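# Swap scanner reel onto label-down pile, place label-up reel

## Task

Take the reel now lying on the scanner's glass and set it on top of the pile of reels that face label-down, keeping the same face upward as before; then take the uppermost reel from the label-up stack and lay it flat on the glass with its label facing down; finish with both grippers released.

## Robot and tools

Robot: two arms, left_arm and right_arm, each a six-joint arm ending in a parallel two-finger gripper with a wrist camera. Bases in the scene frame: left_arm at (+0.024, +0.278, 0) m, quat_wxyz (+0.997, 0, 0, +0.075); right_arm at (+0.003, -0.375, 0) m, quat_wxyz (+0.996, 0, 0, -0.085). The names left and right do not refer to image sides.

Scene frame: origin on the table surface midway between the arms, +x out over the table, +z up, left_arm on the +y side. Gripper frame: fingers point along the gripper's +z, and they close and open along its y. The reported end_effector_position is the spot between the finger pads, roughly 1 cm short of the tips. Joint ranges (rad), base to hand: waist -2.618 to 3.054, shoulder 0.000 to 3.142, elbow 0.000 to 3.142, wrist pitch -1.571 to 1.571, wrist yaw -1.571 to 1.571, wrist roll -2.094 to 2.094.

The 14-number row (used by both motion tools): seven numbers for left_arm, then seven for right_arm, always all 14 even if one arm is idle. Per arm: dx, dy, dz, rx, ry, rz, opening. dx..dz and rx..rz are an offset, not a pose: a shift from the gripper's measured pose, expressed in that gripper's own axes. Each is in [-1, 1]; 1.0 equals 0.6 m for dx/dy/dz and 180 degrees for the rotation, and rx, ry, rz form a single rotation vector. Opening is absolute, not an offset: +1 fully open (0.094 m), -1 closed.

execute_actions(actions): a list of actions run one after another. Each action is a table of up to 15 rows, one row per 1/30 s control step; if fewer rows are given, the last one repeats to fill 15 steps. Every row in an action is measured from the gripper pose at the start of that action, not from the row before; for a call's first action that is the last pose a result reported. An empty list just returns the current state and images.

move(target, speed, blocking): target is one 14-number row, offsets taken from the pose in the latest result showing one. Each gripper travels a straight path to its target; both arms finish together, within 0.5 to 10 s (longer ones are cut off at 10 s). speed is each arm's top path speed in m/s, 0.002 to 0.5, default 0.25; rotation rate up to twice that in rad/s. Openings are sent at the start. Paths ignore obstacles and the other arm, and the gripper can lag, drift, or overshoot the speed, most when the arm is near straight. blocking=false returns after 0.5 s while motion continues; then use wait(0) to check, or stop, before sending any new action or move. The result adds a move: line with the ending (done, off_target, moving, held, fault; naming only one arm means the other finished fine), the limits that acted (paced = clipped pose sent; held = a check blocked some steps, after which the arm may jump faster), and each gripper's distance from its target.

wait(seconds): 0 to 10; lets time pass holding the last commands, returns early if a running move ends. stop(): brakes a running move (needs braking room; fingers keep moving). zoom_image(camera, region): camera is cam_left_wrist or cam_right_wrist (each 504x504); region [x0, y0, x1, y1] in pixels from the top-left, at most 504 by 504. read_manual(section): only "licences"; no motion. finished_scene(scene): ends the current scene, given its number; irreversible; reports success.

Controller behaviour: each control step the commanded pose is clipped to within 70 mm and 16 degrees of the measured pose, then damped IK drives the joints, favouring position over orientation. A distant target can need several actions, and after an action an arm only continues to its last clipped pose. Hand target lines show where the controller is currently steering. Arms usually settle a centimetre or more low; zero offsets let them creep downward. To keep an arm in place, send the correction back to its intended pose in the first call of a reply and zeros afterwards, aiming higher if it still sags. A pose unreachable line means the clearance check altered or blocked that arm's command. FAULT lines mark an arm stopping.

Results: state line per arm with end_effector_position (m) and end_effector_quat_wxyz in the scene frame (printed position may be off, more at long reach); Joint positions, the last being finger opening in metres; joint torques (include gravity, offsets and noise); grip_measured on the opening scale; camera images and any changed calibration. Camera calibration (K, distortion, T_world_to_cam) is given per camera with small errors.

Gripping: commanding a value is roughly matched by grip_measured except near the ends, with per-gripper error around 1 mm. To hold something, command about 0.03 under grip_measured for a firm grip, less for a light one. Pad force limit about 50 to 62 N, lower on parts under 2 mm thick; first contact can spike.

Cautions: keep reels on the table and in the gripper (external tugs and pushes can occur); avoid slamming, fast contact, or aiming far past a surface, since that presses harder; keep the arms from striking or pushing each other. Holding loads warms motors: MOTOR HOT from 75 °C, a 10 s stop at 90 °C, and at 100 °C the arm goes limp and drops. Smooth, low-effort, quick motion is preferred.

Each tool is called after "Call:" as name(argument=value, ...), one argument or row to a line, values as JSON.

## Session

Call:
execute_actions(
  actions=[],
)

Scene clock: 0.00 s.
left_arm: end_effector_position=(-0.0148, +0.5611, +0.1990) grip_measured=+1.000 end_effector_quat_wxyz=(-0.284, -0.570, +0.648, +0.418) | right_arm: end_effector_position=(+0.4216, -0.2292, +0.3715) grip_measured=+1.000 end_effector_quat_wxyz=(+0.311, +0.094, +0.726, +0.607)
Joint positions: left_arm=[ 0.986  1.646  1.291 -1.527 -1.031 -0.485  0.094] | right_arm=[ 0.163  1.48   1.285  0.069 -0.97   1.122  0.094]
Joint velocities: left_arm=[ 0.002 -0.022  0.017 -0.037 -0.007  0.066  0.   ] | right_arm=[ 0.022 -0.012 -0.012  0.007 -0.051 -0.037  0.   ]
Joint torques (N m, as the arm reports them, + toward a larger angle): no reading
Hand target (left_arm): -0.015, +0.563, +0.204; -0.278, -0.572, +0.643, +0.427
Hand target (right_arm): +0.419, -0.229, +0.379; +0.320, +0.085, +0.723, +0.607
camera_calibration (this result's frames):
cam_left_wrist: T_world_to_cam=[[0.557669, -0.0745847, -0.826706, 0.216701], [0.276176, -0.92254, 0.26953, 0.490587], [-0.782772, -0.378625, -0.493873, 0.398411], [0, 0, 0, 1]] pos_world=[0.0555299, 0.619597, 0.243685]
cam_right_wrist: T_world_to_cam=[[0.169545, -0.282247, -0.944241, 0.20302], [-0.975196, 0.0902851, -0.202091, 0.549635], [0.142291, 0.955084, -0.259939, 0.359205], [0, 0, 0, 1]] pos_world=[0.45047, -0.335393, 0.396148]

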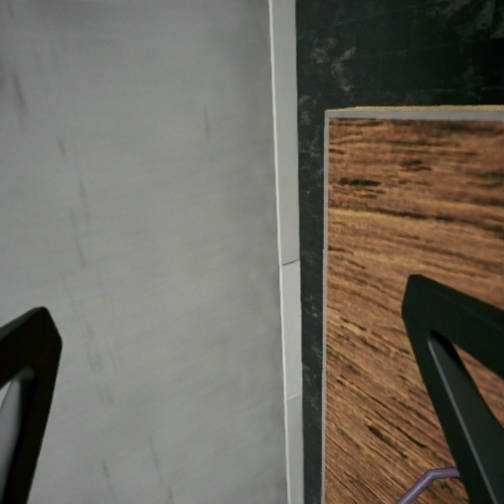

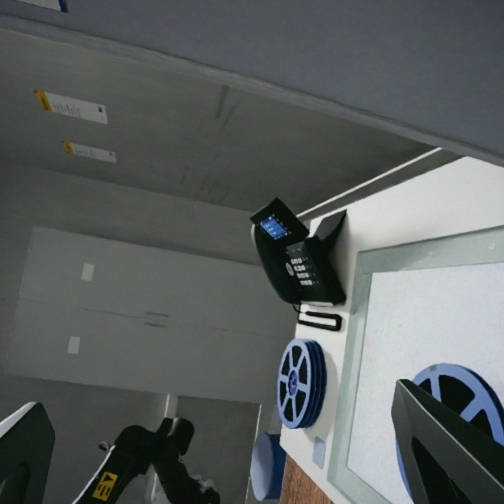

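Call:
move(
  target=[0.31,-0.147,-0.605,0.302,-0.205,0.412,1,0.223,-0.05,-0.063,0.426,0.218,-0.066,1],
)

Scene clock: 18.50 s.
left_arm: end_effector_position=(+0.2949, +0.2990, +0.2678) grip_measured=+1.000 end_effector_quat_wxyz=(+0.139, -0.006, +0.990, +0.014) | right_arm: end_effector_position=(+0.3108, -0.1950, +0.2941) grip_measured=+1.000 end_effector_quat_wxyz=(+0.158, +0.005, +0.982, +0.106)
Joint positions: left_arm=[-0.085  1.439  1.724 -1.576 -0.011  0.056  0.094] | right_arm=[ 0.682  1.712  2.082 -1.559 -0.027  0.529  0.094]
Joint velocities: left_arm=[ 0.002  0.007  0.012  0.007  0.066 -0.051  0.   ] | right_arm=[ 0.007 -0.017  0.002 -0.037  0.022 -0.037  0.   ]
Joint torques (N m, as the arm reports them, + toward a larger angle): left_arm=[-0.16 -3.68  9.28  0.77  0.04  0.08] | right_arm=[  0.56 -10.77   5.25   0.7    0.09   0.05]
Hand target (left_arm): +0.297, +0.296, +0.274; +0.146, +0.002, +0.989, +0.009
Hand target (right_arm): +0.303, -0.199, +0.300; +0.166, +0.004, +0.981, +0.102
Off the commanded pose (left_arm): 0.014 m, 16 deg; orientation clipped at the last step of the last action.
Off the commanded pose (right_arm): 0.012 m, 22 deg; orientation clipped at the last step of the last action.
joint sent to its limit (left arm) — the command would take joint 4 (wrist pitch) past its lower limit, so that joint was sent only as far as its limit.
joint sent to its limit (right arm) — the command would take joint 4 (wrist pitch) past its lower limit, so that joint was sent only as far as its limit.
move: off_target (left_arm, right_arm); limits=paced
camera_calibration (this result's frames):
cam_left_wrist: T_world_to_cam=[[-0.0637275, -0.997265, 0.037422, 0.308976], [-0.943987, 0.0724036, 0.321943, 0.193094], [-0.323772, -0.0148092, -0.946019, 0.452534], [0, 0, 0, 1]] pos_world=[0.348486, 0.300852, 0.354378]
cam_right_wrist: T_world_to_cam=[[-0.0366309, -0.986956, -0.15677, -0.146598], [-0.985397, 0.00956935, 0.170004, 0.300834], [-0.166286, 0.160708, -0.972894, 0.472919], [0, 0, 0, 1]] pos_world=[0.369711, -0.223567, 0.385975]

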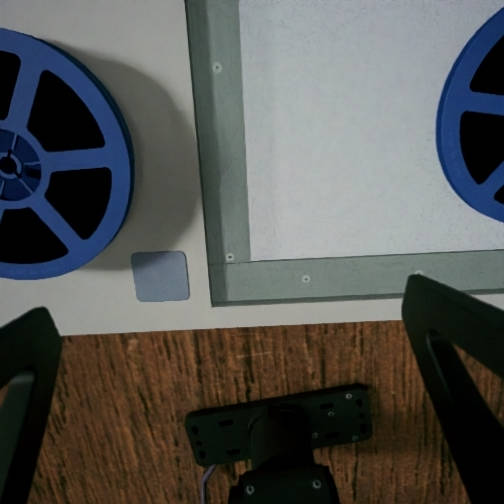

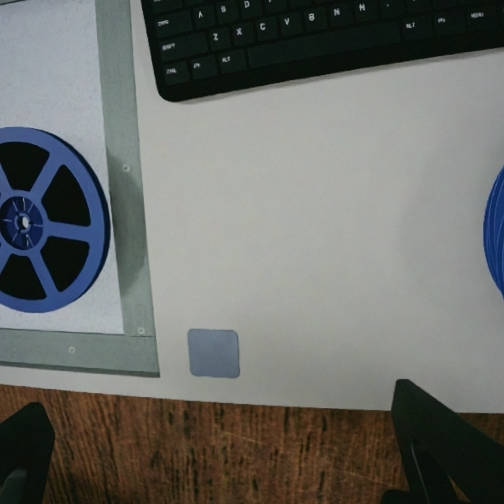

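Call:
move(
  target=[-0.178,-0.425,0.376,0.009,0.088,0.004,-1,0.1,-0.2,0,0,0,0,-0.2],
)

Scene clock: 31.60 s.
left_arm: end_effector_position=(+0.4630, +0.0587, +0.0587) grip_measured=-0.995 end_effector_quat_wxyz=(-0.003, +0.003, +1.000, +0.008) | right_arm: end_effector_position=(+0.2595, -0.3093, +0.2471) grip_measured=-0.199 end_effector_quat_wxyz=(+0.145, +0.006, +0.985, +0.097)
Joint positions: left_arm=[-0.62   2.615  2.599 -1.566 -0.011 -0.463  0.   ] | right_arm=[ 0.317  1.33   1.524 -1.445 -0.146  0.183  0.038]
Joint velocities: left_arm=[-0.007 -0.007  0.002  0.007 -0.007  0.022  0.   ] | right_arm=[ 0.007  0.002  0.007 -0.066 -0.037  0.081 -0.001]
Joint torques (N m, as the arm reports them, + toward a larger angle): left_arm=[ -0.07 -14.79   9.18   0.07   0.02  -0.13] | right_arm=[-0.52 -6.77  5.76  0.81 -0.15 -0.04]
Hand target (left_arm): +0.463, +0.057, +0.070; +0.003, -0.002, +1.000, +0.000
Hand target (right_arm): +0.257, -0.310, +0.251; +0.159, +0.005, +0.982, +0.103
Off the commanded pose (left_arm): 0.016 m, 1 deg.
Off the commanded pose (right_arm): 0.004 m, 2 deg.
joint sent to its limit (left arm) — the command would take joint 4 (wrist pitch) past its lower limit, so that joint was sent only as far as its limit.
move: off_target (left_arm)
camera_calibration (this result's frames):
cam_left_wrist: T_world_to_cam=[[-0.0637204, -0.995646, 0.068036, 0.0859732], [-0.815029, 0.0912607, 0.572188, 0.360982], [-0.575906, -0.0189912, -0.817295, 0.415027], [0, 0, 0, 1]] pos_world=[0.538705, 0.0605373, 0.126801]
cam_right_wrist: T_world_to_cam=[[-0.0415216, -0.989456, -0.138753, -0.27261], [-0.980349, 0.0135413, 0.196804, 0.252697], [-0.19285, 0.144198, -0.970575, 0.438228], [0, 0, 0, 1]] pos_world=[0.320924, -0.336349, 0.337776]

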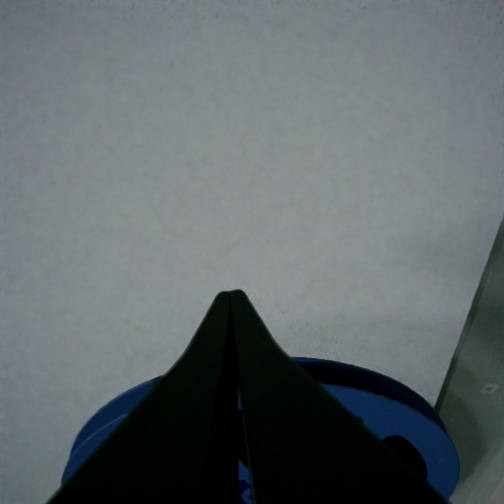

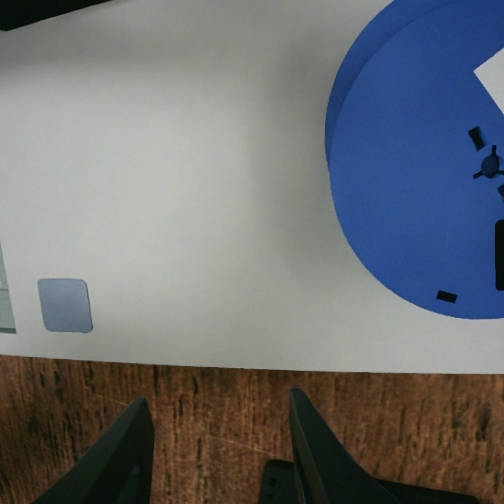

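Call:
move(
  target=[0,0,0.028,0,0,0,-1,0,0,0,0,0,0,-0.2],
  speed=0.04,
)

Call:
move(
  target=[0.21,0,-0.012,0,0,0,-1,0,0,0,0,0,0,-0.2],
  speed=0.05,
)

Scene clock: 37.90 s.
left_arm: end_effector_position=(+0.4607, +0.0599, +0.0430) grip_measured=-0.995 end_effector_quat_wxyz=(-0.010, +0.003, +1.000, +0.011) | right_arm: end_effector_position=(+0.2595, -0.3092, +0.2471) grip_measured=-0.199 end_effector_quat_wxyz=(+0.145, +0.006, +0.985, +0.097)
Joint positions: left_arm=[-0.62   2.598  2.502 -1.503 -0.011 -0.464  0.   ] | right_arm=[ 0.317  1.33   1.524 -1.445 -0.146  0.183  0.038]
Joint velocities: left_arm=[ 0.012  0.002 -0.012  0.051  0.037  0.051 -0.   ] | right_arm=[-0.022 -0.007 -0.007 -0.022 -0.007  0.022 -0.001]
Joint torques (N m, as the arm reports them, + toward a larger angle): left_arm=[  0.09 -14.65   4.36   0.49  -0.04  -0.02] | right_arm=[ 0.06 -4.1   7.01  0.69 -0.07  0.01]
Hand target (left_arm): +0.463, +0.059, +0.042; -0.003, +0.003, +1.000, +0.008
Hand target (right_arm): +0.260, -0.309, +0.247; +0.145, +0.006, +0.985, +0.097
Off the commanded pose (left_arm): 0.003 m, 1 deg.
Off the commanded pose (right_arm): 0.000 m, 0 deg.
move: done
camera_calibration (this result's frames):
cam_left_wrist: T_world_to_cam=[[-0.0624139, -0.99614, 0.0617157, 0.0877764], [-0.806803, 0.0867583, 0.584416, 0.363891], [-0.587515, -0.0133168, -0.809104, 0.40553], [0, 0, 0, 1]] pos_world=[0.537321, 0.0612674, 0.110035]
cam_right_wrist: T_world_to_cam=[[-0.0410457, -0.989441, -0.139, -0.272601], [-0.98036, 0.0130235, 0.196788, 0.252528], [-0.1929, 0.144347, -0.970543, 0.438276], [0, 0, 0, 1]] pos_world=[0.320923, -0.336276, 0.33778]

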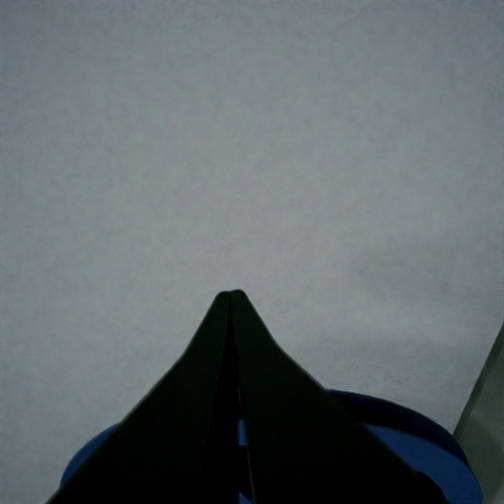

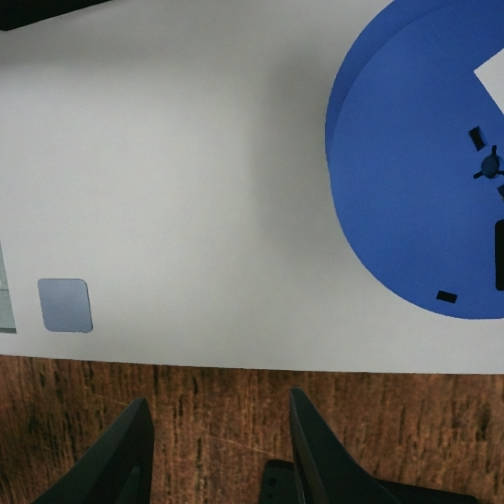

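Scene clock: 40.73 s.
left_arm: end_effector_position=(+0.3375, +0.0645, +0.0461) grip_measured=-0.995 end_effector_quat_wxyz=(-0.018, +0.004, +1.000, +0.020) | right_arm: end_effector_position=(+0.2595, -0.3092, +0.2471) grip_measured=-0.199 end_effector_quat_wxyz=(+0.145, +0.006, +0.985, +0.097)
Joint positions: left_arm=[-0.756  2.072  1.609 -1.159 -0.012 -0.597  0.   ] | right_arm=[ 0.317  1.33   1.524 -1.445 -0.146  0.183  0.038]
Joint velocities: left_arm=[-0.002 -0.022  0.002  0.051  0.022 -0.037  0.   ] | right_arm=[-0.007 -0.007  0.007  0.022 -0.022  0.007 -0.   ]
Joint torques (N m, as the arm reports them, + toward a larger angle): left_arm=[ -0.61 -12.04   5.     0.3   -0.01  -0.14] | right_arm=[ 0.07 -4.13  6.99  0.69 -0.06  0.02]
Hand target (left_arm): +0.335, +0.061, +0.051; -0.011, +0.003, +1.000, +0.013
Hand target (right_arm): +0.260, -0.309, +0.247; +0.145, +0.006, +0.985, +0.097
Off the commanded pose (left_arm): 0.008 m, 1 deg.
Off the commanded pose (right_arm): 0.000 m, 0 deg.
move: done
camera_calibration (this result's frames):
cam_left_wrist: T_world_to_cam=[[-0.0647053, -0.996849, 0.0458853, 0.0860385], [-0.796785, 0.0792931, 0.599037, 0.258746], [-0.600788, 0.00220018, -0.799405, 0.338784], [0, 0, 0, 1]] pos_world=[0.41527, 0.0645051, 0.111879]
cam_right_wrist: T_world_to_cam=[[-0.0410457, -0.989441, -0.139, -0.272601], [-0.98036, 0.0130235, 0.196788, 0.252528], [-0.1929, 0.144347, -0.970543, 0.438276], [0, 0, 0, 1]] pos_world=[0.320923, -0.336276, 0.33778]

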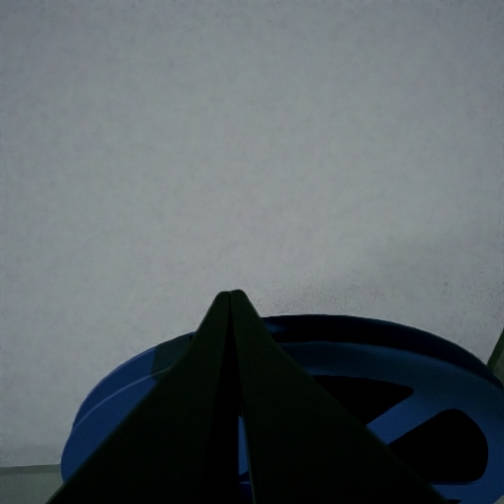

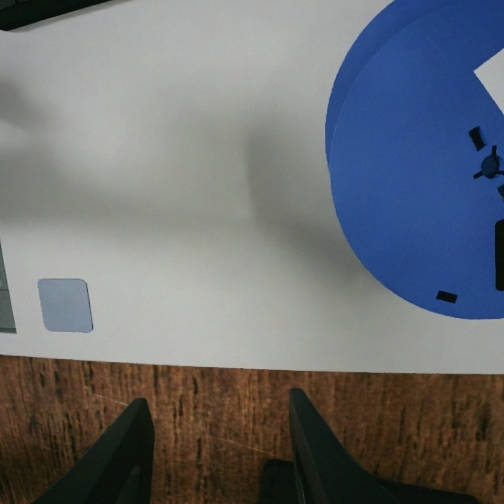

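Call:
move(
  target=[-0.01,0.233,-0.267,0,0,0,0.2,0.284,0.407,0.324,-0.292,-0.048,0.205,-0.2],
  speed=0.18,
)

Scene clock: 58.27 s.
left_arm: end_effector_position=(+0.3483, +0.1913, +0.1990) grip_measured=+0.198 end_effector_quat_wxyz=(+0.026, +0.004, +1.000, -0.000) | right_arm: end_effector_position=(+0.1472, -0.0176, +0.0786) grip_measured=-0.199 end_effector_quat_wxyz=(+0.153, +0.255, +0.764, +0.572)
Joint positions: left_arm=[-0.422  1.808  1.857 -1.569 -0.014 -0.262  0.056] | right_arm=[1.505 1.667 0.302 1.045 0.331 1.739 0.038]
Joint velocities: left_arm=[-0.002  0.007  0.017  0.022  0.051 -0.022  0.001] | right_arm=[-0.007 -0.012  0.012  0.051 -0.037  0.051  0.001]
Joint torques (N m, as the arm reports them, + toward a larger angle): left_arm=[ 0.52 -9.37  9.31  0.24 -0.14  0.08] | right_arm=[ 0.64 -4.2   3.02  1.64  0.14  0.01]
Hand target (left_arm): +0.348, +0.196, +0.212; +0.042, +0.006, +0.999, +0.002
Hand target (right_arm): +0.144, -0.025, +0.066; +0.158, +0.254, +0.774, +0.558
Off the commanded pose (left_arm): 0.014 m, 6 deg.
Off the commanded pose (right_arm): 0.017 m, 3 deg.
joint sent to its limit (left arm) — the command would take joint 4 (wrist pitch) past its lower limit, so that joint was sent only as far as its limit.
move: off_target (left_arm, right_arm)
camera_calibration (this result's frames):
cam_left_wrist: T_world_to_cam=[[-0.0713797, -0.994277, 0.0794873, 0.201255], [-0.846298, 0.102547, 0.522747, 0.193684], [-0.527907, -0.0299564, -0.848774, 0.457827], [0, 0, 0, 1]] pos_world=[0.41997, 0.193956, 0.271347]
cam_right_wrist: T_world_to_cam=[[-0.282711, -0.246888, -0.926888, 0.0984448], [-0.956561, 0.144268, 0.253334, 0.166166], [0.0711752, 0.958245, -0.27695, 0.131944], [0, 0, 0, 1]] pos_world=[0.177388, -0.126102, 0.0856935]

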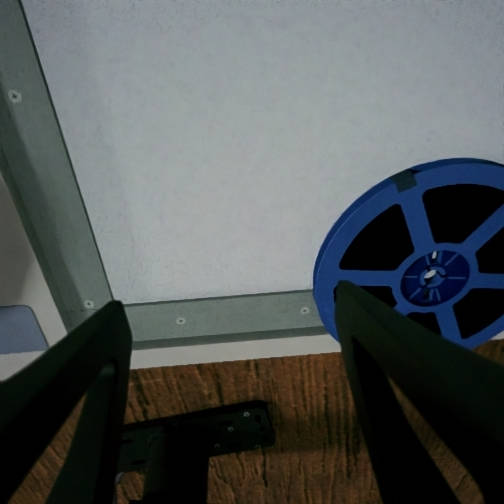

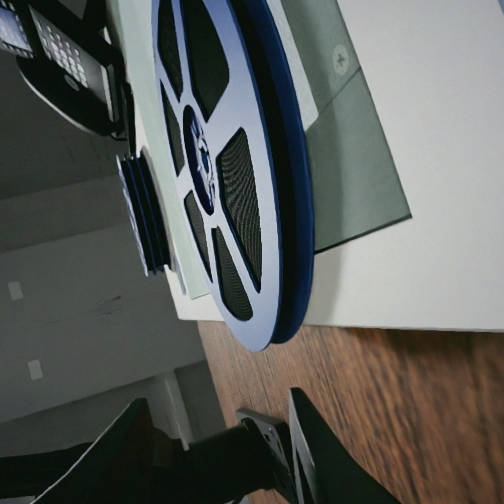

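Call:
move(
  target=[0,0,0,0,0,0,0.2,0,-0.04,0,0,0,0,-0.2],
  speed=0.04,
)

Call:
move(
  target=[0,0,0,0,0,0,0.2,0,0,0.07,0,0,0,-0.2],
  speed=0.03,
)

Scene clock: 68.73 s.
left_arm: end_effector_position=(+0.3483, +0.1913, +0.1990) grip_measured=+0.198 end_effector_quat_wxyz=(+0.026, +0.004, +1.000, -0.000) | right_arm: end_effector_position=(+0.1445, -0.0175, +0.0654) grip_measured=-0.199 end_effector_quat_wxyz=(+0.149, +0.255, +0.756, +0.584)
Joint positions: left_arm=[-0.422  1.808  1.857 -1.569 -0.014 -0.262  0.056] | right_arm=[1.513 1.793 0.277 1.221 0.334 1.746 0.038]
Joint velocities: left_arm=[-0.007 -0.007 -0.007 -0.051 -0.007  0.11  -0.001] | right_arm=[-0.007 -0.007  0.002  0.095  0.051  0.095 -0.001]
Joint torques (N m, as the arm reports them, + toward a larger angle): left_arm=[ 0.03 -7.8   6.65  0.41 -0.05 -0.03] | right_arm=[ 0.54 -4.74  2.67  1.64  0.17  0.  ]
Hand target (left_arm): +0.348, +0.191, +0.199; +0.026, +0.004, +1.000, -0.000
Hand target (right_arm): +0.142, -0.023, +0.055; +0.153, +0.255, +0.765, +0.572
Off the commanded pose (left_arm): 0.000 m, 0 deg.
Off the commanded pose (right_arm): 0.011 m, 2 deg.
move: off_target (right_arm)
camera_calibration (this result's frames):
cam_left_wrist: T_world_to_cam=[[-0.0713797, -0.994277, 0.0794873, 0.201255], [-0.846298, 0.102547, 0.522747, 0.193684], [-0.527907, -0.0299564, -0.848774, 0.457827], [0, 0, 0, 1]] pos_world=[0.41997, 0.193956, 0.271347]
cam_right_wrist: T_world_to_cam=[[-0.28104, -0.221362, -0.933818, 0.086162], [-0.957274, 0.13375, 0.256393, 0.16661], [0.0681421, 0.965976, -0.249493, 0.12708], [0, 0, 0, 1]] pos_world=[0.175047, -0.125967, 0.0694475]

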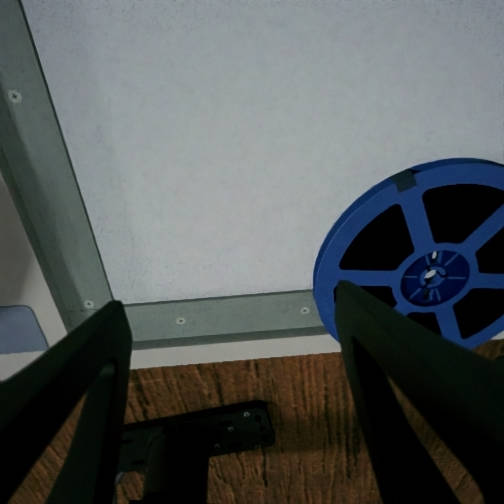

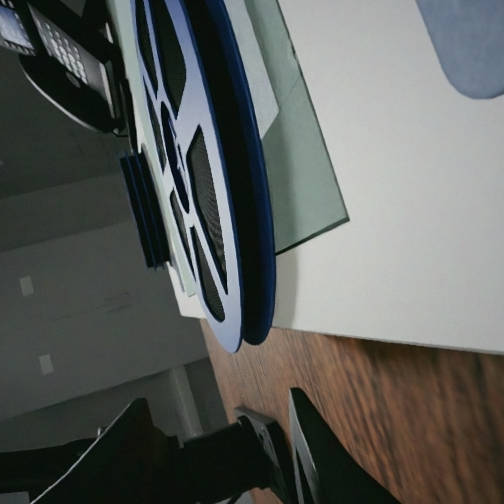

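Scene clock: 70.40 s.
left_arm: end_effector_position=(+0.3483, +0.1913, +0.1990) grip_measured=+0.198 end_effector_quat_wxyz=(+0.026, +0.004, +1.000, -0.000) | right_arm: end_effector_position=(+0.1568, +0.0131, +0.0540) grip_measured=-0.199 end_effector_quat_wxyz=(+0.138, +0.249, +0.761, +0.583)
Joint positions: left_arm=[-0.422  1.808  1.857 -1.569 -0.014 -0.262  0.056] | right_arm=[1.476 1.923 0.401 1.225 0.272 1.736 0.038]
Joint velocities: left_arm=[-0.007  0.002 -0.007 -0.066 -0.007 -0.051  0.   ] | right_arm=[-0.012  0.002  0.002  0.037  0.037 -0.007 -0.   ]
Joint torques (N m, as the arm reports them, + toward a larger angle): left_arm=[ 0.03 -7.79  6.64  0.41 -0.05 -0.03] | right_arm=[-0.96 -5.81  6.61  1.66  0.14 -0.05]
Hand target (left_arm): +0.348, +0.191, +0.199; +0.026, +0.004, +1.000, -0.000
Hand target (right_arm): +0.166, +0.016, +0.054; +0.149, +0.255, +0.756, +0.584
Off the commanded pose (left_arm): 0.000 m, 0 deg.
Off the commanded pose (right_arm): 0.010 m, 1 deg.
move: done
camera_calibration (this result's frames):
cam_left_wrist: T_world_to_cam=[[-0.0713797, -0.994277, 0.0794873, 0.201255], [-0.846298, 0.102547, 0.522747, 0.193684], [-0.527907, -0.0299564, -0.848774, 0.457827], [0, 0, 0, 1]] pos_world=[0.41997, 0.193956, 0.271347]
cam_right_wrist: T_world_to_cam=[[-0.28407, -0.23063, -0.930653, 0.0861576], [-0.957868, 0.111127, 0.264838, 0.177139], [0.0423414, 0.966675, -0.252481, 0.0981204], [0, 0, 0, 1]] pos_world=[0.189996, -0.0946651, 0.058043]

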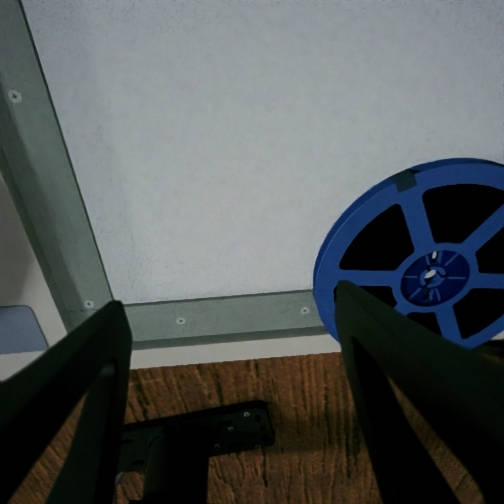

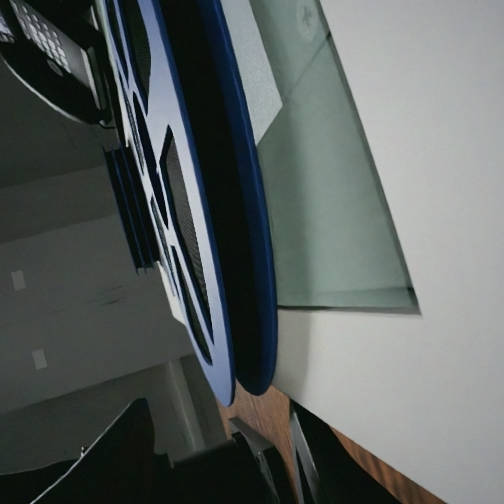

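Call:
move(
  target=[0,0,0,0,0,0,0.2,-0.02,-0.015,0.03,0,0,0,-0.2],
  speed=0.02,
)

Scene clock: 76.77 s.
left_arm: end_effector_position=(+0.3483, +0.1913, +0.1990) grip_measured=+0.198 end_effector_quat_wxyz=(+0.026, +0.004, +1.000, -0.000) | right_arm: end_effector_position=(+0.1564, +0.0228, +0.0561) grip_measured=-0.199 end_effector_quat_wxyz=(+0.126, +0.217, +0.755, +0.605)
Joint positions: left_arm=[-0.422  1.808  1.857 -1.569 -0.014 -0.262  0.056] | right_arm=[1.448 1.988 0.415 1.331 0.189 1.691 0.038]
Joint velocities: left_arm=[ 0.007 -0.022 -0.022 -0.022 -0.037 -0.037 -0.   ] | right_arm=[-0.007  0.022 -0.007 -0.066  0.037  0.007 -0.   ]
Joint torques (N m, as the arm reports them, + toward a larger angle): left_arm=[ 0.03 -7.8   6.65  0.4  -0.05 -0.02] | right_arm=[-1.71 -4.94  6.15  1.3   0.3   0.28]
Hand target (left_arm): +0.348, +0.191, +0.199; +0.026, +0.004, +1.000, -0.000
Hand target (right_arm): +0.173, +0.018, +0.040; +0.139, +0.248, +0.760, +0.584
Off the commanded pose (left_arm): 0.000 m, 0 deg.
Off the commanded pose (right_arm): 0.024 m, 5 deg.
move: off_target (right_arm)
camera_calibration (this result's frames):
cam_left_wrist: T_world_to_cam=[[-0.0713797, -0.994277, 0.0794873, 0.201255], [-0.846298, 0.102547, 0.522747, 0.193684], [-0.527907, -0.0299564, -0.848774, 0.457827], [0, 0, 0, 1]] pos_world=[0.41997, 0.193956, 0.271347]
cam_right_wrist: T_world_to_cam=[[-0.240854, -0.212543, -0.947003, 0.0839807], [-0.970467, 0.0391167, 0.238042, 0.180265], [-0.0135506, 0.976368, -0.215687, 0.0957091], [0, 0, 0, 1]] pos_world=[0.196465, -0.0826492, 0.0572627]

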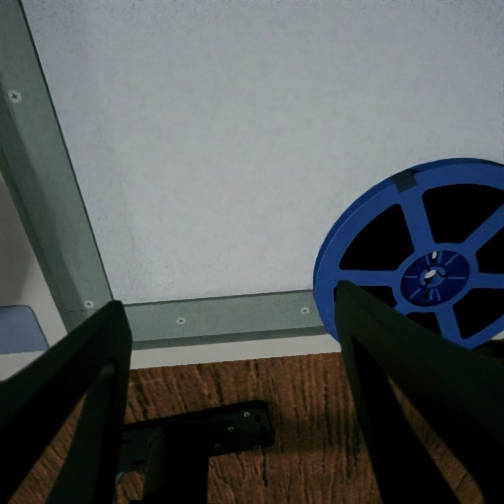

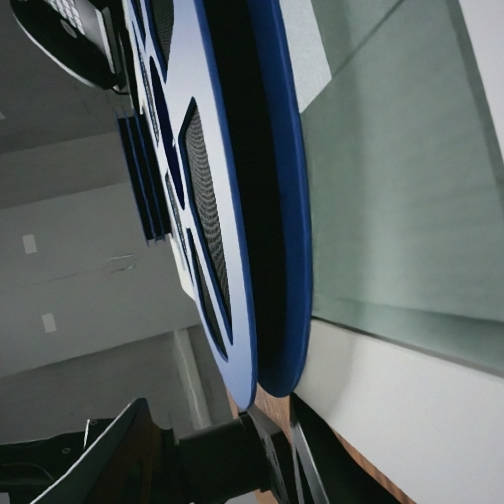

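Call:
move(
  target=[0,0,0,0,0,0,0.2,0.005,0,-0.015,0,0,0,0.25],
  speed=0.02,
)

Call:
move(
  target=[0,0,0,0,0,0,0.2,-0.03,0,0.045,0,0,0,0.25],
  speed=0.02,
)

Scene clock: 86.37 s.
left_arm: end_effector_position=(+0.3483, +0.1913, +0.1990) grip_measured=+0.198 end_effector_quat_wxyz=(+0.026, +0.004, +1.000, -0.000) | right_arm: end_effector_position=(+0.1529, +0.0215, +0.0567) grip_measured=+0.249 end_effector_quat_wxyz=(+0.126, +0.216, +0.754, +0.608)
Joint positions: left_arm=[-0.422  1.808  1.857 -1.569 -0.014 -0.262  0.056] | right_arm=[1.458 1.988 0.405 1.347 0.195 1.692 0.059]
Joint velocities: left_arm=[ 0.012 -0.012  0.002 -0.022 -0.037  0.051  0.   ] | right_arm=[ 0.022 -0.002  0.002 -0.066 -0.037  0.037 -0.   ]
Joint torques (N m, as the arm reports them, + toward a larger angle): left_arm=[ 0.02 -7.8   6.65  0.4  -0.05 -0.03] | right_arm=[  0.54 -10.26   1.89   1.59   0.12   0.08]
Hand target (left_arm): +0.348, +0.191, +0.199; +0.026, +0.004, +1.000, -0.000
Hand target (right_arm): +0.150, +0.017, +0.058; +0.126, +0.217, +0.755, +0.605
Off the commanded pose (left_arm): 0.000 m, 0 deg.
Off the commanded pose (right_arm): 0.006 m, 0 deg.
move: done
camera_calibration (this result's frames):
cam_left_wrist: T_world_to_cam=[[-0.0713797, -0.994277, 0.0794873, 0.201255], [-0.846298, 0.102547, 0.522747, 0.193684], [-0.527907, -0.0299564, -0.848774, 0.457827], [0, 0, 0, 1]] pos_world=[0.41997, 0.193956, 0.271347]
cam_right_wrist: T_world_to_cam=[[-0.237588, -0.208716, -0.948678, 0.0829897], [-0.971233, 0.0349055, 0.235557, 0.177111], [-0.0160506, 0.977353, -0.211006, 0.0971375], [0, 0, 0, 1]] pos_world=[0.193292, -0.0837985, 0.0575073]

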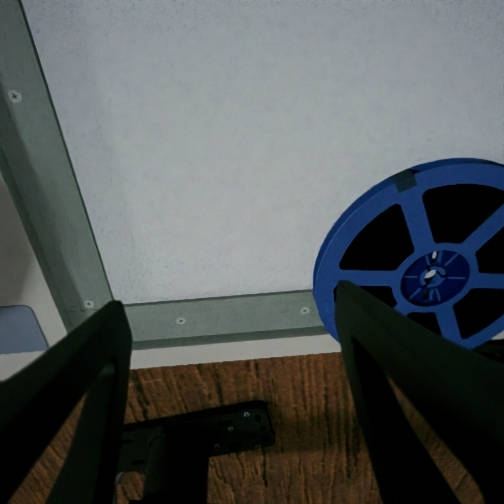

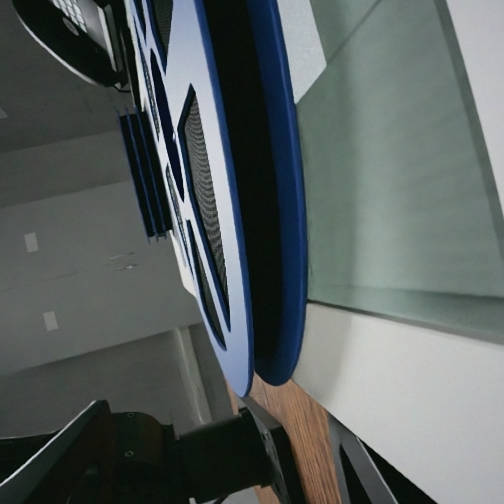

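Scene clock: 88.20 s.
left_arm: end_effector_position=(+0.3483, +0.1913, +0.1990) grip_measured=+0.198 end_effector_quat_wxyz=(+0.026, +0.004, +1.000, -0.000) | right_arm: end_effector_position=(+0.1582, +0.0386, +0.0594) grip_measured=+0.249 end_effector_quat_wxyz=(+0.101, +0.185, +0.754, +0.622)
Joint positions: left_arm=[-0.422  1.808  1.857 -1.569 -0.014 -0.262  0.056] | right_arm=[1.406 2.029 0.465 1.355 0.066 1.663 0.059]
Joint velocities: left_arm=[-0.022  0.007 -0.017 -0.066 -0.037 -0.037 -0.   ] | right_arm=[-0.002  0.002 -0.002 -0.066 -0.051 -0.007 -0.   ]
Joint torques (N m, as the arm reports them, + toward a larger angle): left_arm=[ 0.02 -7.81  6.65  0.41 -0.05 -0.03] | right_arm=[-1.83 -5.9   6.52  1.46  0.44  0.07]
Hand target (left_arm): +0.348, +0.191, +0.199; +0.026, +0.004, +1.000, -0.000
Hand target (right_arm): +0.180, +0.035, +0.050; +0.126, +0.215, +0.754, +0.608
Off the commanded pose (left_arm): 0.000 m, 0 deg.
Off the commanded pose (right_arm): 0.025 m, 5 deg.
move: off_target (right_arm)
camera_calibration (this result's frames):
cam_left_wrist: T_world_to_cam=[[-0.0713797, -0.994277, 0.0794873, 0.201255], [-0.846298, 0.102547, 0.522747, 0.193684], [-0.527907, -0.0299564, -0.848774, 0.457827], [0, 0, 0, 1]] pos_world=[0.41997, 0.193956, 0.271347]
cam_right_wrist: T_world_to_cam=[[-0.21518, -0.204559, -0.95491, 0.0870454], [-0.972161, -0.0479829, 0.229347, 0.184687], [-0.0927343, 0.977678, -0.188539, 0.0918438], [0, 0, 0, 1]] pos_world=[0.206793, -0.0631259, 0.0580794]

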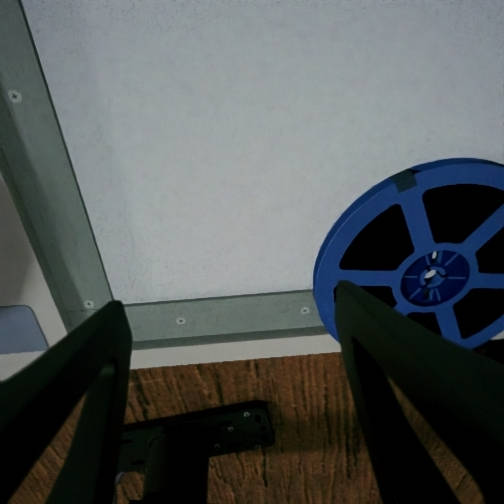

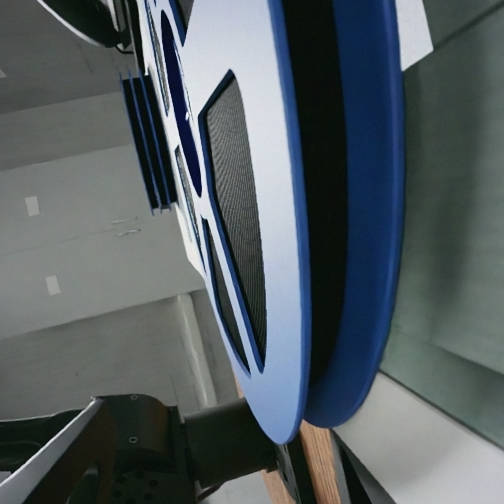

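Call:
execute_actions(
  actions=[],
)

Call:
move(
  target=[0,0,0,0,0,0,0.2,0,0,0,0,0,0,-0.85],
)

Scene clock: 118.13 s.
left_arm: end_effector_position=(+0.3483, +0.1913, +0.1990) grip_measured=+0.198 end_effector_quat_wxyz=(+0.026, +0.004, +1.000, -0.000) | right_arm: end_effector_position=(+0.1581, +0.0387, +0.0595) grip_measured=+0.249 end_effector_quat_wxyz=(+0.101, +0.185, +0.754, +0.622)
Joint positions: left_arm=[-0.422  1.808  1.857 -1.569 -0.014 -0.262  0.056] | right_arm=[1.405 2.029 0.465 1.355 0.065 1.663 0.059]
Joint velocities: left_arm=[ 0.002  0.002 -0.007  0.022  0.081 -0.022  0.001] | right_arm=[-0.007 -0.012 -0.002 -0.051  0.007  0.037  0.   ]
Joint torques (N m, as the arm reports them, + toward a larger angle): left_arm=[ 0.02 -7.79  6.66  0.41 -0.05 -0.02] | right_arm=[-1.88 -5.92  6.52  1.49  0.42  0.09]
Hand target (left_arm): +0.348, +0.191, +0.199; +0.026, +0.004, +1.000, -0.000
Hand target (right_arm): +0.180, +0.035, +0.050; +0.126, +0.215, +0.754, +0.608
Off the commanded pose (left_arm): 0.000 m, 0 deg.
Off the commanded pose (right_arm): 0.025 m, 5 deg.
camera_calibration (this result's frames):
cam_left_wrist: T_world_to_cam=[[-0.0713797, -0.994277, 0.0794873, 0.201255], [-0.846298, 0.102547, 0.522747, 0.193684], [-0.527907, -0.0299564, -0.848774, 0.457827], [0, 0, 0, 1]] pos_world=[0.41997, 0.193956, 0.271347]
cam_right_wrist: T_world_to_cam=[[-0.214779, -0.204455, -0.955022, 0.0870733], [-0.972178, -0.0488441, 0.229094, 0.184696], [-0.0934868, 0.977656, -0.188276, 0.0919249], [0, 0, 0, 1]] pos_world=[0.206853, -0.0630471, 0.0581515]

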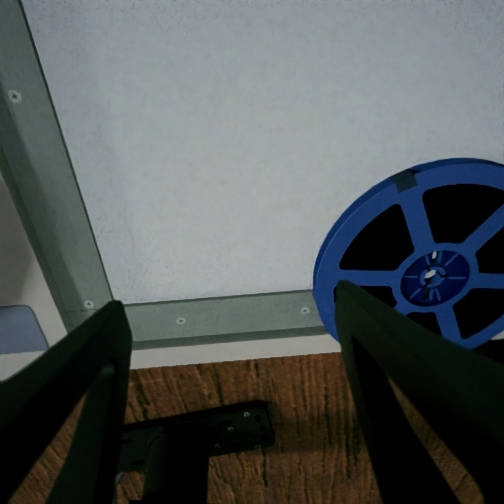

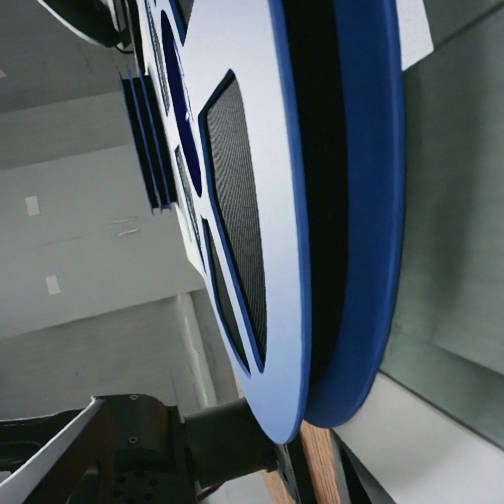

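Scene clock: 118.63 s.
left_arm: end_effector_position=(+0.3483, +0.1913, +0.1990) grip_measured=+0.198 end_effector_quat_wxyz=(+0.026, +0.004, +1.000, -0.000) | right_arm: end_effector_position=(+0.1565, +0.0401, +0.0630) grip_measured=-0.771 end_effector_quat_wxyz=(+0.098, +0.182, +0.750, +0.628)
Joint positions: left_arm=[-0.422  1.808  1.857 -1.569 -0.014 -0.262  0.056] | right_arm=[1.407 2.029 0.465 1.37  0.058 1.665 0.011]
Joint velocities: left_arm=[ 0.007 -0.012 -0.012 -0.007 -0.037  0.022 -0.   ] | right_arm=[-0.012 -0.007 -0.002 -0.007  0.037 -0.022  0.001]
Joint torques (N m, as the arm reports them, + toward a larger angle): left_arm=[ 0.03 -7.79  6.65  0.41 -0.04 -0.02] | right_arm=[-0.06 -8.63  4.01  1.55  0.06  0.01]
Hand target (left_arm): +0.348, +0.191, +0.199; +0.026, +0.004, +1.000, -0.000
Hand target (right_arm): +0.158, +0.039, +0.060; +0.101, +0.185, +0.754, +0.622
Off the commanded pose (left_arm): 0.000 m, 0 deg.
Off the commanded pose (right_arm): 0.004 m, 1 deg.
move: done
camera_calibration (this result's frames):
cam_left_wrist: T_world_to_cam=[[-0.0713797, -0.994277, 0.0794873, 0.201255], [-0.846298, 0.102547, 0.522747, 0.193684], [-0.527907, -0.0299564, -0.848774, 0.457827], [0, 0, 0, 1]] pos_world=[0.41997, 0.193956, 0.271347]
cam_right_wrist: T_world_to_cam=[[-0.211209, -0.192119, -0.958374, 0.0895311], [-0.972181, -0.060295, 0.226339, 0.18305], [-0.101269, 0.979518, -0.17404, 0.0913022], [0, 0, 0, 1]] pos_world=[0.206114, -0.0611945, 0.0602631]

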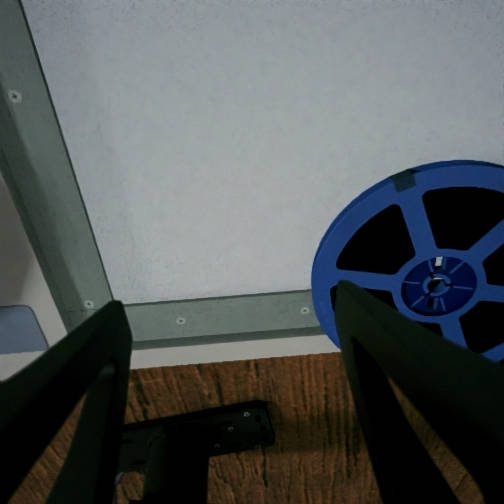

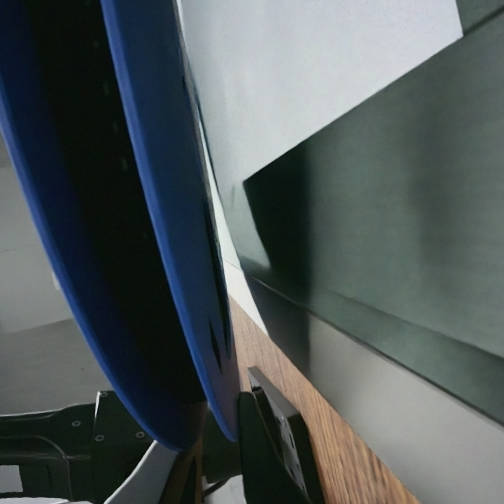

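Call:
move(
  target=[0,0,0,0,0,0,0.2,0,0.2,-0.04,-0.05,0,0,-0.85],
  speed=0.12,
)

Scene clock: 126.67 s.
left_arm: end_effector_position=(+0.3483, +0.1913, +0.1990) grip_measured=+0.198 end_effector_quat_wxyz=(+0.026, +0.004, +1.000, -0.000) | right_arm: end_effector_position=(+0.1604, +0.0314, +0.1532) grip_measured=-0.772 end_effector_quat_wxyz=(+0.103, +0.184, +0.726, +0.654)
Joint positions: left_arm=[-0.422  1.808  1.857 -1.569 -0.014 -0.262  0.056] | right_arm=[1.39  1.621 0.475 1.022 0.053 1.67  0.011]
Joint velocities: left_arm=[-0.002  0.017 -0.007 -0.022  0.037 -0.022 -0.001] | right_arm=[ 0.007 -0.027  0.007 -0.007 -0.095  0.022 -0.   ]
Joint torques (N m, as the arm reports them, + toward a larger angle): left_arm=[ 0.02 -7.81  6.65  0.41 -0.05 -0.03] | right_arm=[-0.45 -9.75  9.21  1.87 -0.05 -0.13]
Hand target (left_arm): +0.348, +0.191, +0.199; +0.026, +0.004, +1.000, -0.000
Hand target (right_arm): +0.165, +0.035, +0.185; +0.112, +0.173, +0.699, +0.685
Off the commanded pose (left_arm): 0.000 m, 0 deg.
Off the commanded pose (right_arm): 0.032 m, 5 deg.
move: off_target (right_arm)
camera_calibration (this result's frames):
cam_left_wrist: T_world_to_cam=[[-0.0713797, -0.994277, 0.0794873, 0.201255], [-0.846298, 0.102547, 0.522747, 0.193684], [-0.527907, -0.0299564, -0.848774, 0.457827], [0, 0, 0, 1]] pos_world=[0.41997, 0.193956, 0.271347]
cam_right_wrist: T_world_to_cam=[[-0.195952, -0.123397, -0.972819, 0.172704], [-0.976817, -0.0626475, 0.204704, 0.170024], [-0.0862045, 0.990378, -0.10826, 0.103092], [0, 0, 0, 1]] pos_world=[0.208811, -0.0701378, 0.144366]

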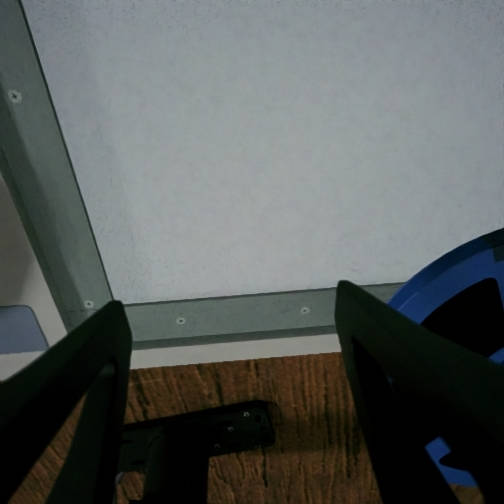

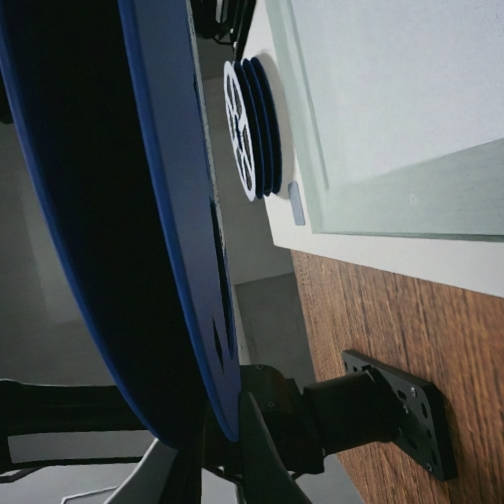

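Call:
move(
  target=[0.03,0.2,0,0.41,0,0,0.2,0,0,0,0,0,0,-0.85],
)

Call:
move(
  target=[0,0,0,0,0,0,0.2,-0.14,0.08,-0.02,-0.05,0,0,-0.85],
  speed=0.15,
)

Scene clock: 141.57 s.
left_arm: end_effector_position=(+0.3376, +0.3134, +0.2021) grip_measured=+0.198 end_effector_quat_wxyz=(+0.170, -0.074, +0.858, -0.479) | right_arm: end_effector_position=(+0.1601, +0.0306, +0.1472) grip_measured=-0.772 end_effector_quat_wxyz=(+0.098, +0.189, +0.733, +0.646)
Joint positions: left_arm=[ 0.465  1.79   1.463 -1.571  1.036  0.63   0.056] | right_arm=[1.39  1.621 0.475 0.998 0.053 1.68  0.011]
Joint velocities: left_arm=[ 0.002  0.012 -0.017 -0.066  0.051  0.022 -0.001] | right_arm=[ 0.007  0.002  0.002 -0.037  0.037 -0.095 -0.   ]
Joint torques (N m, as the arm reports them, + toward a larger angle): left_arm=[ 0.62 -6.91  4.8  -0.43  0.65  0.11] | right_arm=[ 0.05 -6.8   6.4   1.86  0.   -0.07]
Hand target (left_arm): +0.336, +0.312, +0.203; +0.171, -0.082, +0.848, -0.494
Hand target (right_arm): +0.160, +0.031, +0.153; +0.103, +0.184, +0.727, +0.654
Off the commanded pose (left_arm): 0.008 m, 26 deg; orientation clipped at the last step of the last action.
Off the commanded pose (right_arm): 0.006 m, 1 deg.
joint sent to its limit (left arm) — the command would take joint 4 (wrist pitch) past its lower limit, so that joint was sent only as far as its limit.
move: off_target (left_arm); limits=paced
camera_calibration (this result's frames):
cam_left_wrist: T_world_to_cam=[[-0.120032, -0.477484, 0.870403, 0.0162739], [-0.964543, 0.26367, 0.0116299, 0.263182], [-0.235053, -0.838145, -0.492202, 0.540738], [0, 0, 0, 1]] pos_world=[0.382906, 0.391594, 0.248927]
cam_right_wrist: T_world_to_cam=[[-0.213367, -0.141462, -0.966676, 0.169146], [-0.973099, -0.0572421, 0.223161, 0.167451], [-0.0869035, 0.988287, -0.125443, 0.10589], [0, 0, 0, 1]] pos_world=[0.208239, -0.071137, 0.139425]

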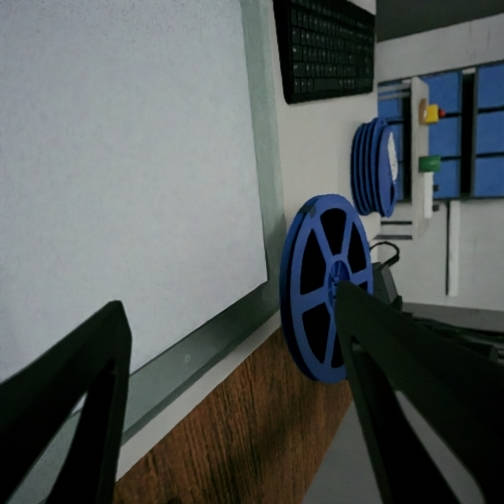

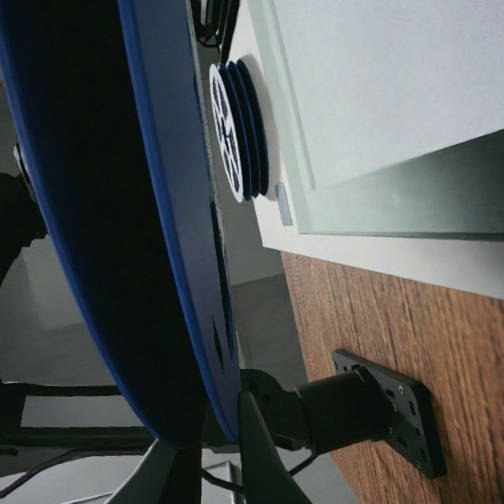

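Scene clock: 142.83 s.
left_arm: end_effector_position=(+0.3372, +0.3136, +0.2015) grip_measured=+0.198 end_effector_quat_wxyz=(+0.169, -0.074, +0.859, -0.478) | right_arm: end_effector_position=(+0.2389, -0.0105, +0.1691) grip_measured=-0.772 end_effector_quat_wxyz=(+0.104, +0.197, +0.700, +0.678)
Joint positions: left_arm=[ 0.465  1.79   1.463 -1.571  1.032  0.63   0.056] | right_arm=[ 1.06   1.621  0.475  1.085 -0.254  1.678  0.011]
Joint velocities: left_arm=[ 0.012  0.007 -0.002 -0.007  0.022  0.022  0.   ] | right_arm=[-0.002 -0.002 -0.007  0.007 -0.022 -0.022  0.001]
Joint torques (N m, as the arm reports them, + toward a larger angle): left_arm=[ 0.03 -7.31  6.32 -0.26  0.46 -0.03] | right_arm=[-0.16 -7.62  6.91  2.06 -0.09 -0.08]
Hand target (left_arm): +0.338, +0.313, +0.202; +0.170, -0.074, +0.858, -0.479
Hand target (right_arm): +0.239, -0.010, +0.188; +0.114, +0.180, +0.681, +0.700
Off the commanded pose (left_arm): 0.001 m, 0 deg.
Off the commanded pose (right_arm): 0.019 m, 4 deg.
move: off_target (right_arm)
camera_calibration (this result's frames):
cam_left_wrist: T_world_to_cam=[[-0.118681, -0.480146, 0.869123, 0.0174867], [-0.964157, 0.264926, 0.0146999, 0.261621], [-0.237311, -0.836226, -0.494378, 0.541107], [0, 0, 0, 1]] pos_world=[0.382729, 0.391574, 0.248467]
cam_right_wrist: T_world_to_cam=[[-0.199516, -0.0487779, -0.97868, 0.200994], [-0.977975, -0.0525657, 0.201993, 0.241613], [-0.0612978, 0.997425, -0.0372159, 0.135214], [0, 0, 0, 1]] pos_world=[0.284681, -0.112361, 0.152937]

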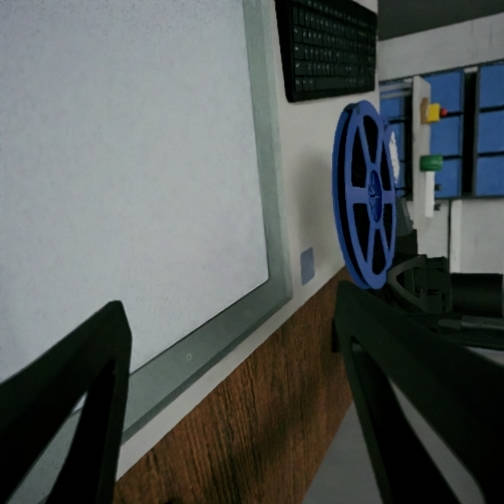

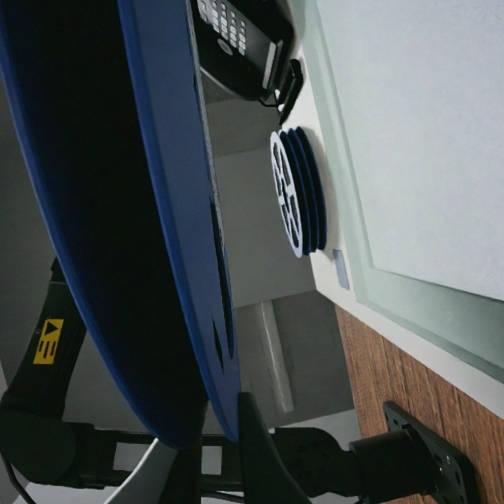

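Call:
move(
  target=[0.056,-0.035,0.11,0.086,0.116,-0.028,0.2,0,0.02,0,-0.02,0,0,-0.85],
)

Scene clock: 162.27 s.
left_arm: end_effector_position=(+0.3304, +0.2453, +0.1768) grip_measured=+0.198 end_effector_quat_wxyz=(+0.077, -0.043, +0.836, -0.541) | right_arm: end_effector_position=(+0.2388, -0.0101, +0.1763) grip_measured=-0.772 end_effector_quat_wxyz=(+0.098, +0.200, +0.689, +0.689)
Joint positions: left_arm=[ 0.279  1.848  1.359 -1.572  1.097  0.63   0.056] | right_arm=[ 1.06   1.621  0.475  1.115 -0.256  1.704  0.011]
Joint velocities: left_arm=[ 0.002 -0.017 -0.007  0.051  0.037  0.081 -0.   ] | right_arm=[-0.002 -0.007 -0.007  0.037 -0.007 -0.037  0.   ]
Joint torques (N m, as the arm reports them, + toward a larger angle): left_arm=[-0.35 -7.25  4.52 -0.69  0.61 -0.08] | right_arm=[ 0.06 -5.37  6.    2.07  0.05 -0.06]
Hand target (left_arm): +0.329, +0.241, +0.178; +0.069, -0.055, +0.827, -0.555
Hand target (right_arm): +0.240, -0.011, +0.181; +0.109, +0.194, +0.679, +0.699
Off the commanded pose (left_arm): 0.006 m, 13 deg.
Off the commanded pose (right_arm): 0.005 m, 2 deg.
joint sent to its limit (left arm) — the command would take joint 4 (wrist pitch) past its lower limit, so that joint was sent only as far as its limit.
move: off_target (left_arm)
camera_calibration (this result's frames):
cam_left_wrist: T_world_to_cam=[[-0.0832121, -0.343467, 0.935471, -0.0515941], [-0.904162, 0.420723, 0.0740453, 0.205017], [-0.419007, -0.839656, -0.345559, 0.504756], [0, 0, 0, 1]] pos_world=[0.392571, 0.319845, 0.207507]
cam_right_wrist: T_world_to_cam=[[-0.204003, -0.0159307, -0.978841, 0.209495], [-0.976994, -0.0601785, 0.204598, 0.239308], [-0.0621645, 0.998061, -0.00328756, 0.129308], [0, 0, 0, 1]] pos_world=[0.284579, -0.111318, 0.156525]

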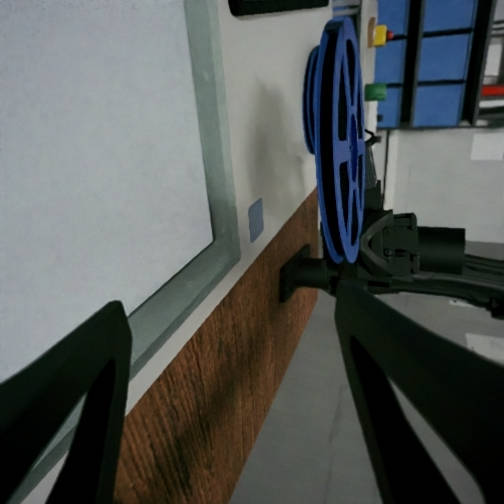

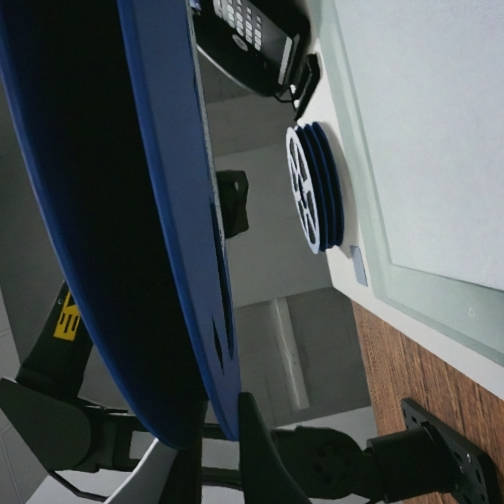

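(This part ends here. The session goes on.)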